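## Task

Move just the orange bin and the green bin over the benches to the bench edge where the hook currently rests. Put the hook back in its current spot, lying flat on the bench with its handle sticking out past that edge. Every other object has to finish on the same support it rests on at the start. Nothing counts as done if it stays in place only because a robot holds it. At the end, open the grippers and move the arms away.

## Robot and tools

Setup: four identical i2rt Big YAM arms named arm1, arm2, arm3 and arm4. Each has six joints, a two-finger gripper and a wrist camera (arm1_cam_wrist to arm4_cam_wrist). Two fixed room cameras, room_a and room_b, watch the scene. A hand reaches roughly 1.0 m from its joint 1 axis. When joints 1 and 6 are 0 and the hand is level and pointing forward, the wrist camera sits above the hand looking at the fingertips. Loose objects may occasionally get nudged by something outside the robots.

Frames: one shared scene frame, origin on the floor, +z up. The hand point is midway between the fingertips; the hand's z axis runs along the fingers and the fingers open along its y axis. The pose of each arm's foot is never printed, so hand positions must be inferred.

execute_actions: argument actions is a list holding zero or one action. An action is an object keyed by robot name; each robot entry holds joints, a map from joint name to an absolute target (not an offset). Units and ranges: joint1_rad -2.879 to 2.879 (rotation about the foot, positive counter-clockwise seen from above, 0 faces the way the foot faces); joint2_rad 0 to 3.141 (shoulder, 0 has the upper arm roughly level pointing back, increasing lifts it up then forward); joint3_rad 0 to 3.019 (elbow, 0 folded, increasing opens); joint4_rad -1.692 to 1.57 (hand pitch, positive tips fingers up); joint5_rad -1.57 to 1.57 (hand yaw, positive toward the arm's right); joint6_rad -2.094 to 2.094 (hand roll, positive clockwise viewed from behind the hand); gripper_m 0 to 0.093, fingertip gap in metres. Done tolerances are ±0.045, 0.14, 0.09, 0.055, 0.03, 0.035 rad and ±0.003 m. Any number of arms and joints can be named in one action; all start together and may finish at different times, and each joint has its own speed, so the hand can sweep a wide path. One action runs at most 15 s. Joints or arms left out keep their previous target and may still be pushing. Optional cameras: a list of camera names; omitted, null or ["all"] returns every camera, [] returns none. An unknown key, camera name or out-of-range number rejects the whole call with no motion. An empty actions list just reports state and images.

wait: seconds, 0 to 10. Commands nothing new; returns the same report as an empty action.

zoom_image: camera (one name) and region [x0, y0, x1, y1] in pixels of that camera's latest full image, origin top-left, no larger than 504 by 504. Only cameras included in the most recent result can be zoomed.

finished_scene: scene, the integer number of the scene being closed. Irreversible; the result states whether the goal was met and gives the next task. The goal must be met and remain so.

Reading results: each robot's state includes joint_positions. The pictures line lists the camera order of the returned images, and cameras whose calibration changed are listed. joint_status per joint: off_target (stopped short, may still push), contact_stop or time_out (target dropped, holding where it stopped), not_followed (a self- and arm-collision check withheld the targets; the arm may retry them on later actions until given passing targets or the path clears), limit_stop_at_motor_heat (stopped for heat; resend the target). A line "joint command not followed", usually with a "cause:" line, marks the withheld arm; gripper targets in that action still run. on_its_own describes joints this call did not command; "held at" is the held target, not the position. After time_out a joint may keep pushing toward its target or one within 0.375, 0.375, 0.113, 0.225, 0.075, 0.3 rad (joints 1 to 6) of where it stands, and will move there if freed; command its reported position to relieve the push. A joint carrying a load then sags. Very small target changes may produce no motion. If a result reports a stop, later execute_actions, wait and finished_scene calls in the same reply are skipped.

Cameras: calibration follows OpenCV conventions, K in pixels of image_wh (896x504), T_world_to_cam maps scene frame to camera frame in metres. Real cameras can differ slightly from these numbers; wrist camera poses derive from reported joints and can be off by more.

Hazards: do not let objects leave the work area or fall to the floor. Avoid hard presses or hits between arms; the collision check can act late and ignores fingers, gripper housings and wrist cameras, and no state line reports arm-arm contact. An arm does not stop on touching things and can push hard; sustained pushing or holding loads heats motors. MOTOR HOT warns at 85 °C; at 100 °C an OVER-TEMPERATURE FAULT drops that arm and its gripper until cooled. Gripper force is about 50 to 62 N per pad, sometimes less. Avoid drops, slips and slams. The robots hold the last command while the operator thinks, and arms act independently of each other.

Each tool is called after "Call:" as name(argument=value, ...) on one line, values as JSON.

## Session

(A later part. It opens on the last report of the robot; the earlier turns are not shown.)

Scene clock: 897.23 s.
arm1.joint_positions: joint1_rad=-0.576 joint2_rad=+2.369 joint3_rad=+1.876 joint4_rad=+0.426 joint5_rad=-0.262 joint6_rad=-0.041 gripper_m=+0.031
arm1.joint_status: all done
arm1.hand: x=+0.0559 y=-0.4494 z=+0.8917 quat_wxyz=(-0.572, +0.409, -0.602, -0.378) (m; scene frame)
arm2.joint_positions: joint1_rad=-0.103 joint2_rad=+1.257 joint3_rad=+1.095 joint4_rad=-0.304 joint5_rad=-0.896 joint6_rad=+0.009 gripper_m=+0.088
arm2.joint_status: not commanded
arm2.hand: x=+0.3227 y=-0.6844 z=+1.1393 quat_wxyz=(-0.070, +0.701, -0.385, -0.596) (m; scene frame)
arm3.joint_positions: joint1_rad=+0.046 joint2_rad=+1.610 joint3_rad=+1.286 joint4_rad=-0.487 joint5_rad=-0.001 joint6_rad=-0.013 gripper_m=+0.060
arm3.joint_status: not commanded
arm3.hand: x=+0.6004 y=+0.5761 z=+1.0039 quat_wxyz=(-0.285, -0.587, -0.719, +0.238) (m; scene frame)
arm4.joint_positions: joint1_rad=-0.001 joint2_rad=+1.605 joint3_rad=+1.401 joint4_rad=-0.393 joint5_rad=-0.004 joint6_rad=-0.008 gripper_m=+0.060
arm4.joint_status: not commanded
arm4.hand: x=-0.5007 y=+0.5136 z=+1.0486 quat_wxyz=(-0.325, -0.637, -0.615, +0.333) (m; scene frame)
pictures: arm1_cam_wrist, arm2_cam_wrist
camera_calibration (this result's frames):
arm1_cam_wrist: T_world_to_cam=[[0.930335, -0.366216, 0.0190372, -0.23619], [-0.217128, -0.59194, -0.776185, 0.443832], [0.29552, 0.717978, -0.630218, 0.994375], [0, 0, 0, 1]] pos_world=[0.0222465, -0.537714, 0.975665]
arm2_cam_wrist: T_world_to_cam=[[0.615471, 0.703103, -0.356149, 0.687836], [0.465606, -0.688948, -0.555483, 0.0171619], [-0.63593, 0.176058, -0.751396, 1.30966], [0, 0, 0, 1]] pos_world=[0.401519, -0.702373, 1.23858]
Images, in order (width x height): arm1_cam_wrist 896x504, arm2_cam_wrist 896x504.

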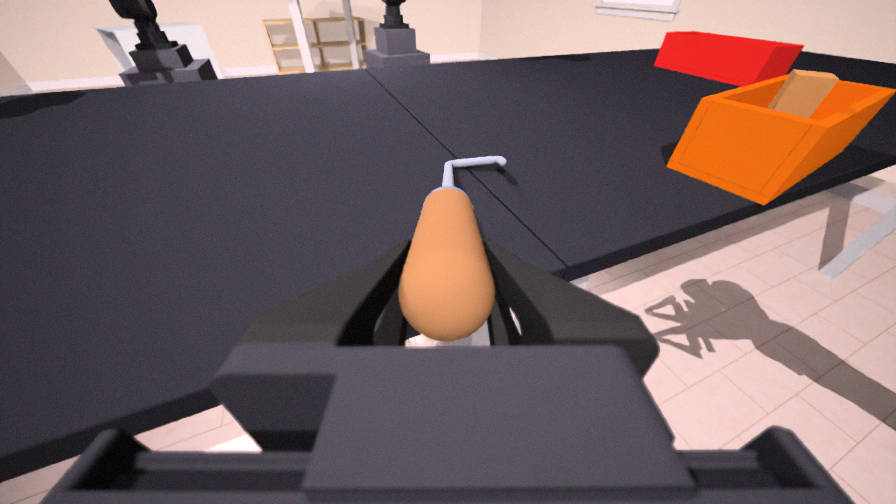

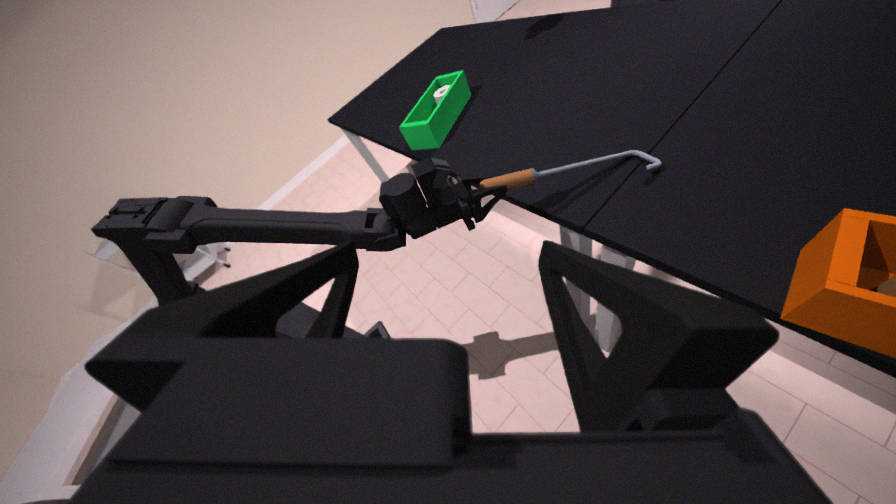

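Call:
execute_actions(actions=[{"arm1":{"joints":{"joint2_rad":2.485}}}], cameras=["arm1_cam_wrist","arm2_cam_wrist"])

Call:
zoom_image(camera="arm2_cam_wrist", region=[440, 80, 740, 280])

Scene clock: 907.93 s.
arm1.joint_positions: joint1_rad=-0.579 joint2_rad=+2.479 joint3_rad=+1.895 joint4_rad=+0.437 joint5_rad=-0.262 joint6_rad=-0.042 gripper_m=+0.031
arm1.joint_status: all done
arm1.hand: x=+0.0581 y=-0.4485 z=+0.8054 quat_wxyz=(-0.544, +0.418, -0.628, -0.368) (m; scene frame)
arm2.joint_positions: joint1_rad=-0.103 joint2_rad=+1.257 joint3_rad=+1.095 joint4_rad=-0.304 joint5_rad=-0.896 joint6_rad=+0.009 gripper_m=+0.088
arm2.joint_status: not commanded
arm2.hand: x=+0.3227 y=-0.6844 z=+1.1393 quat_wxyz=(-0.070, +0.701, -0.385, -0.596) (m; scene frame)
arm3.joint_positions: joint1_rad=+0.046 joint2_rad=+1.610 joint3_rad=+1.286 joint4_rad=-0.487 joint5_rad=-0.001 joint6_rad=-0.013 gripper_m=+0.060
arm3.joint_status: not commanded
arm3.hand: x=+0.6004 y=+0.5761 z=+1.0039 quat_wxyz=(-0.285, -0.587, -0.719, +0.238) (m; scene frame)
arm4.joint_positions: joint1_rad=-0.001 joint2_rad=+1.605 joint3_rad=+1.401 joint4_rad=-0.393 joint5_rad=-0.004 joint6_rad=-0.008 gripper_m=+0.060
arm4.joint_status: not commanded
arm4.hand: x=-0.5007 y=+0.5136 z=+1.0486 quat_wxyz=(-0.325, -0.637, -0.615, +0.333) (m; scene frame)
pictures: arm1_cam_wrist, arm2_cam_wrist
camera_calibration (this result's frames):
arm1_cam_wrist: T_world_to_cam=[[0.930119, -0.36725, -0.00262669, -0.219257], [-0.254915, -0.640431, -0.724477, 0.316656], [0.264382, 0.674519, -0.689294, 0.968672], [0, 0, 0, 1]] pos_world=[0.0285558, -0.531113, 0.896534]
arm2_cam_wrist: T_world_to_cam=[[0.615471, 0.703103, -0.356149, 0.687836], [0.465606, -0.688948, -0.555483, 0.0171619], [-0.63593, 0.176058, -0.751396, 1.30966], [0, 0, 0, 1]] pos_world=[0.401519, -0.702373, 1.23858]
Images, in order (width x height): arm1_cam_wrist 896x504, arm2_cam_wrist 896x504.

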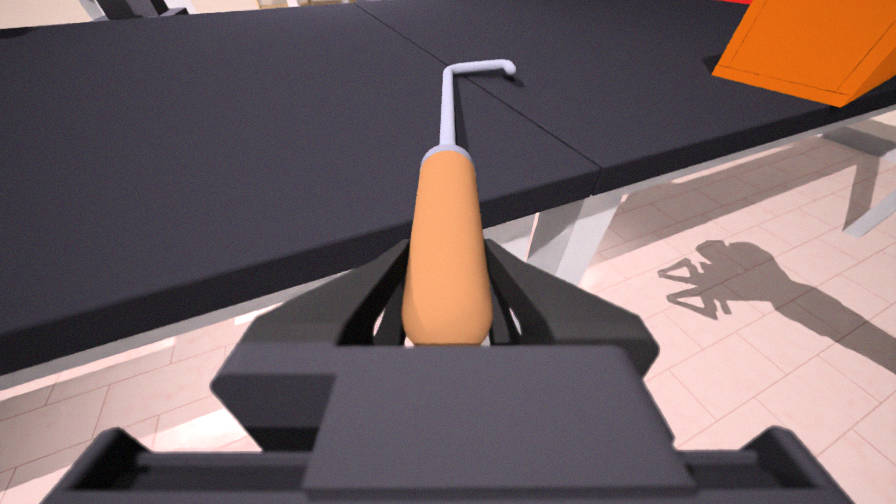

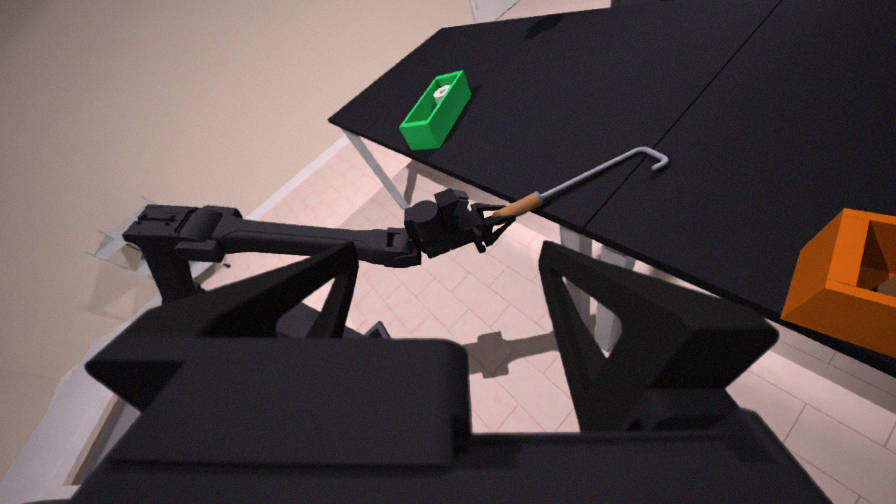

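Region (440, 80, 740, 280) of arm2_cam_wrist's 896x504 image, scaled by 1.680, with more detail than that image has.

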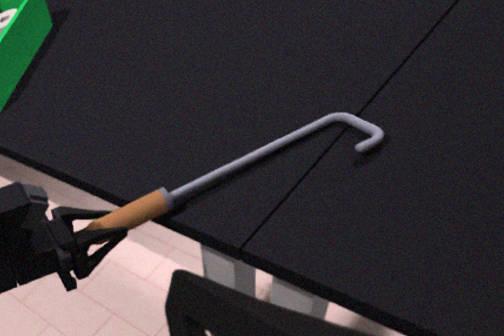

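Call:
execute_actions(actions=[{"arm1":{"joints":{"gripper_m":0.075}}}], cameras=["arm1_cam_wrist","arm2_cam_wrist"])

Call:
zoom_image(camera="arm2_cam_wrist", region=[440, 80, 740, 280])

Scene clock: 912.73 s.
arm1.joint_positions: joint1_rad=-0.579 joint2_rad=+2.479 joint3_rad=+1.895 joint4_rad=+0.437 joint5_rad=-0.262 joint6_rad=-0.042 gripper_m=+0.075
arm1.joint_status: all done
arm1.hand: x=+0.0581 y=-0.4485 z=+0.8054 quat_wxyz=(-0.544, +0.418, -0.628, -0.368) (m; scene frame)
arm2.joint_positions: joint1_rad=-0.103 joint2_rad=+1.257 joint3_rad=+1.095 joint4_rad=-0.304 joint5_rad=-0.896 joint6_rad=+0.009 gripper_m=+0.088
arm2.joint_status: not commanded
arm2.hand: x=+0.3227 y=-0.6844 z=+1.1393 quat_wxyz=(-0.070, +0.701, -0.385, -0.596) (m; scene frame)
arm3.joint_positions: joint1_rad=+0.046 joint2_rad=+1.610 joint3_rad=+1.286 joint4_rad=-0.487 joint5_rad=-0.001 joint6_rad=-0.013 gripper_m=+0.060
arm3.joint_status: not commanded
arm3.hand: x=+0.6004 y=+0.5761 z=+1.0039 quat_wxyz=(-0.285, -0.587, -0.719, +0.238) (m; scene frame)
arm4.joint_positions: joint1_rad=-0.001 joint2_rad=+1.605 joint3_rad=+1.401 joint4_rad=-0.393 joint5_rad=-0.004 joint6_rad=-0.008 gripper_m=+0.060
arm4.joint_status: not commanded
arm4.hand: x=-0.5007 y=+0.5136 z=+1.0486 quat_wxyz=(-0.325, -0.637, -0.615, +0.333) (m; scene frame)
pictures: arm1_cam_wrist, arm2_cam_wrist
camera_calibration (this result's frames):
arm1_cam_wrist: T_world_to_cam=[[0.930139, -0.367201, -0.00224888, -0.21954], [-0.254628, -0.640548, -0.724474, 0.316585], [0.264587, 0.674434, -0.689298, 0.968625], [0, 0, 0, 1]] pos_world=[0.0285283, -0.531101, 0.896535]
arm2_cam_wrist: T_world_to_cam=[[0.615471, 0.703103, -0.356149, 0.687836], [0.465606, -0.688948, -0.555483, 0.0171619], [-0.63593, 0.176058, -0.751396, 1.30966], [0, 0, 0, 1]] pos_world=[0.401519, -0.702373, 1.23858]
Images, in order (width x height): arm1_cam_wrist 896x504, arm2_cam_wrist 896x504.

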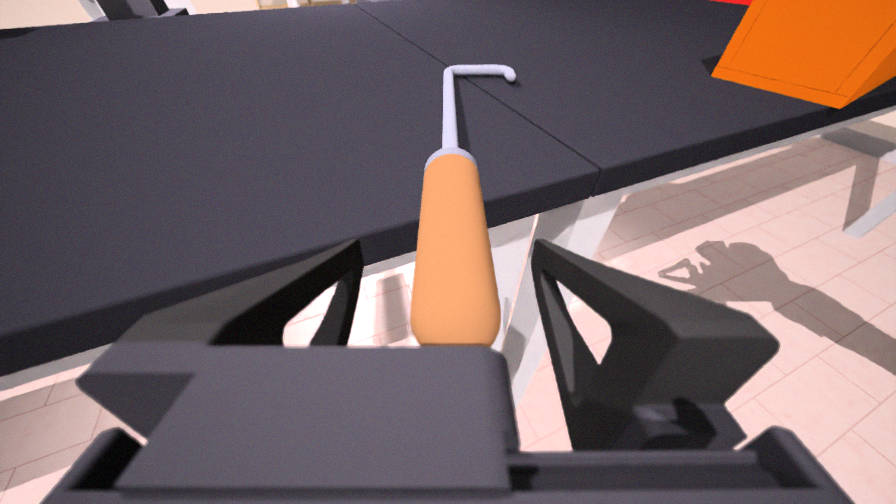

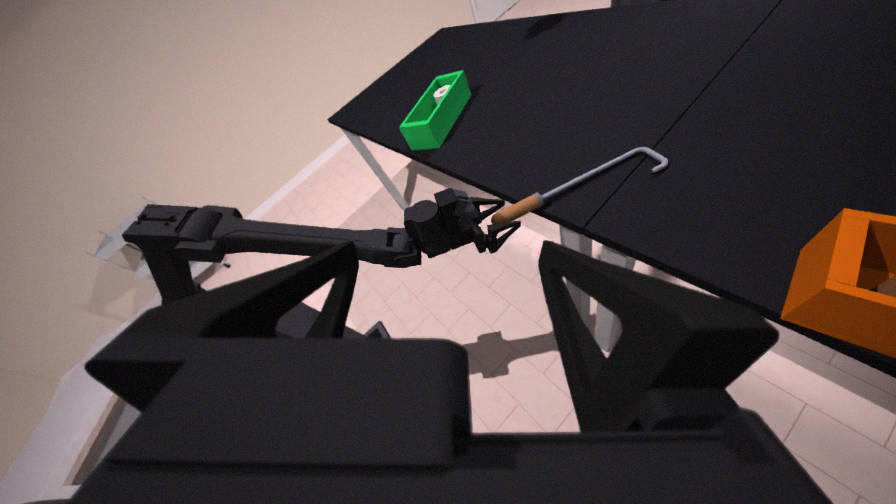

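Region (440, 80, 740, 280) of arm2_cam_wrist's 896x504 image, scaled by 1.680, with more detail than that image has.

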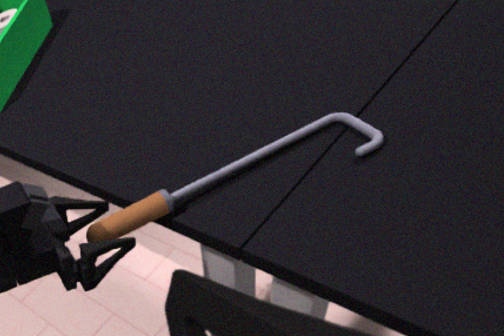

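Call:
execute_actions(actions=[{"arm1":{"joints":{"joint2_rad":1.95,"joint3_rad":1.6}}}])

Scene clock: 921.00 s.
arm1.joint_positions: joint1_rad=-0.579 joint2_rad=+1.926 joint3_rad=+1.607 joint4_rad=+0.448 joint5_rad=-0.262 joint6_rad=-0.042 gripper_m=+0.075
arm1.joint_status: all done
arm1.hand: x=-0.0005 y=-0.5305 z=+1.1142 quat_wxyz=(-0.638, +0.385, -0.537, -0.397) (m; scene frame)
arm2.joint_positions: joint1_rad=-0.103 joint2_rad=+1.257 joint3_rad=+1.095 joint4_rad=-0.304 joint5_rad=-0.896 joint6_rad=+0.009 gripper_m=+0.088
arm2.joint_status: not commanded
arm2.hand: x=+0.3227 y=-0.6844 z=+1.1393 quat_wxyz=(-0.070, +0.701, -0.385, -0.596) (m; scene frame)
arm3.joint_positions: joint1_rad=+0.046 joint2_rad=+1.610 joint3_rad=+1.286 joint4_rad=-0.487 joint5_rad=-0.001 joint6_rad=-0.013 gripper_m=+0.060
arm3.joint_status: not commanded
arm3.hand: x=+0.6004 y=+0.5761 z=+1.0039 quat_wxyz=(-0.285, -0.587, -0.719, +0.238) (m; scene frame)
arm4.joint_positions: joint1_rad=-0.001 joint2_rad=+1.605 joint3_rad=+1.401 joint4_rad=-0.393 joint5_rad=-0.004 joint6_rad=-0.008 gripper_m=+0.060
arm4.joint_status: not commanded
arm4.hand: x=-0.5007 y=+0.5136 z=+1.0486 quat_wxyz=(-0.325, -0.637, -0.615, +0.333) (m; scene frame)
pictures: arm1_cam_wrist, arm2_cam_wrist, arm3_cam_wrist, arm4_cam_wrist, room_a, room_b
camera_calibration (this result's frames):
arm1_cam_wrist: T_world_to_cam=[[0.923035, -0.377811, 0.0725627, -0.283392], [-0.120658, -0.463391, -0.877901, 0.737854], [0.365306, 0.801578, -0.473312, 1.07904], [0, 0, 0, 1]] pos_world=[-0.0435712, -0.630089, 1.17905]
arm2_cam_wrist: T_world_to_cam=[[0.615471, 0.703103, -0.356149, 0.687836], [0.465606, -0.688948, -0.555483, 0.0171619], [-0.63593, 0.176058, -0.751396, 1.30966], [0, 0, 0, 1]] pos_world=[0.401519, -0.702373, 1.23858]
arm3_cam_wrist: T_world_to_cam=[[-0.978446, -0.206462, -0.00412142, 0.71202], [-0.203317, 0.966651, -0.155715, -0.277193], [0.0361331, -0.15152, -0.987793, 1.17915], [0, 0, 0, 1]] pos_world=[0.597709, 0.593618, 1.12452]
arm4_cam_wrist: T_world_to_cam=[[-0.999226, 0.0389262, 0.00574639, -0.524904], [0.0348759, 0.943782, -0.328723, -0.117168], [-0.0182193, -0.328268, -0.944409, 1.27004], [0, 0, 0, 1]] pos_world=[-0.497272, 0.547926, 1.16393]
Images, in order (width x height): arm1_cam_wrist 896x504, arm2_cam_wrist 896x504, arm3_cam_wrist 896x504, arm4_cam_wrist 896x504, room_a 896x504, room_b 896x504.

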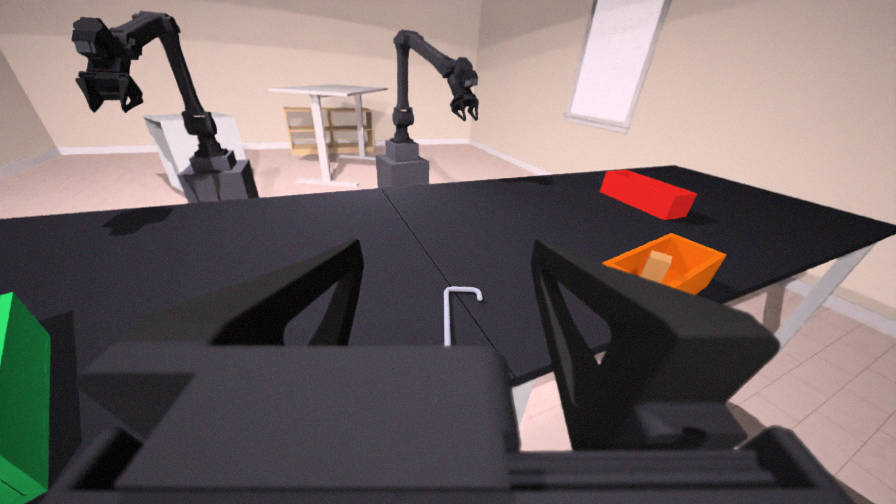

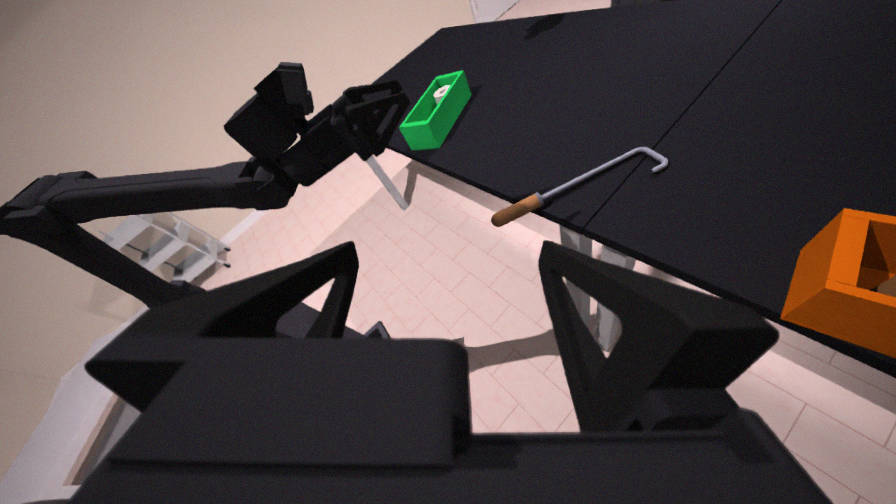

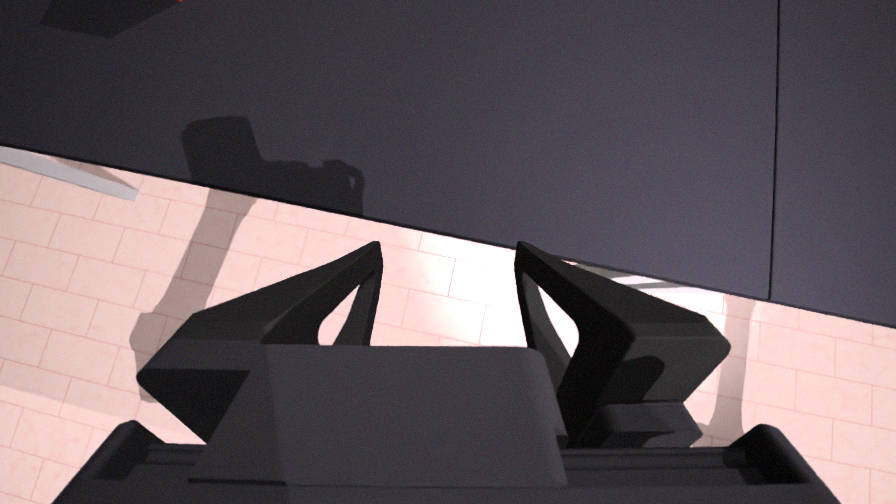

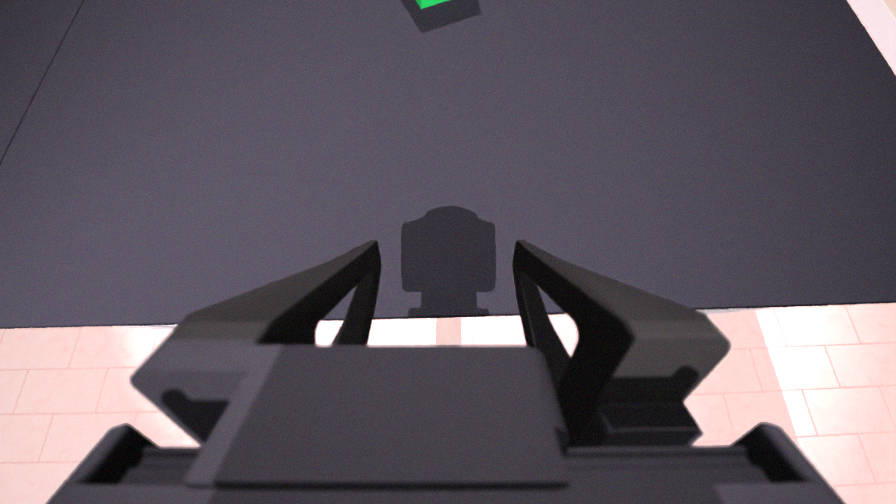

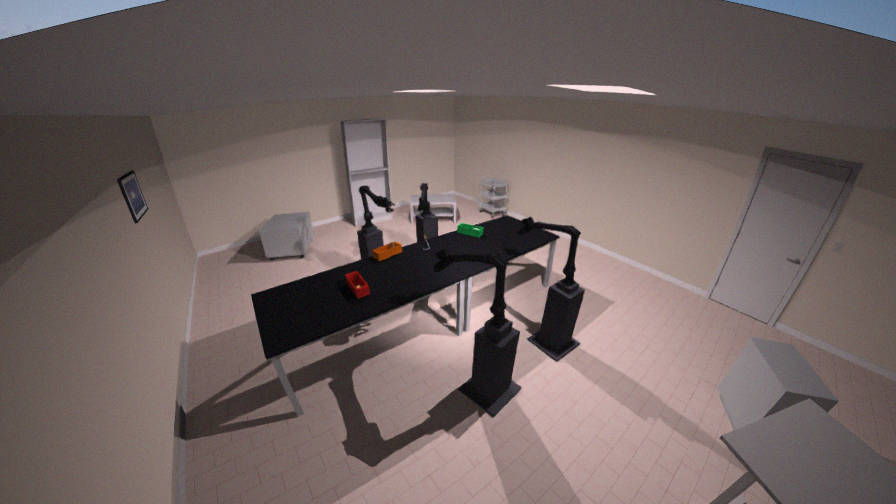

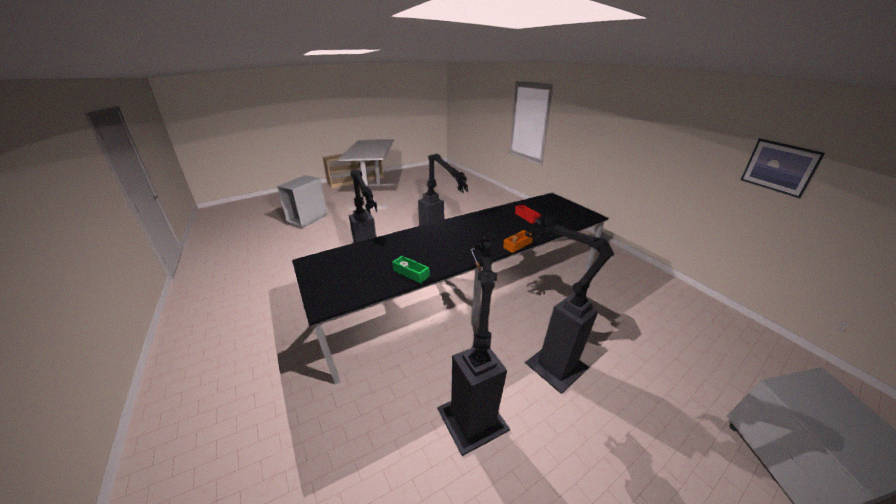

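Call:
zoom_image(camera="room_b", region=[380, 220, 550, 300])

Region (380, 220, 550, 300) of room_b's 896x504 image, scaled by 2.965, with more detail than that image has; it fills the top 237 rows of this view, and the rest is white.

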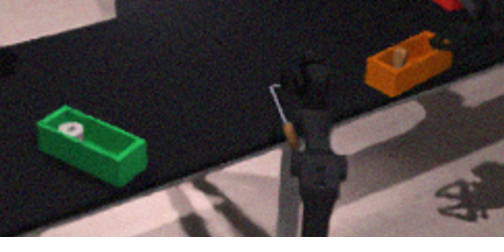

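Both bins are at the edge, and the hook lies flat back on the bench.

Call:
finished_scene(scene=2)

The scene is finished: the task was done.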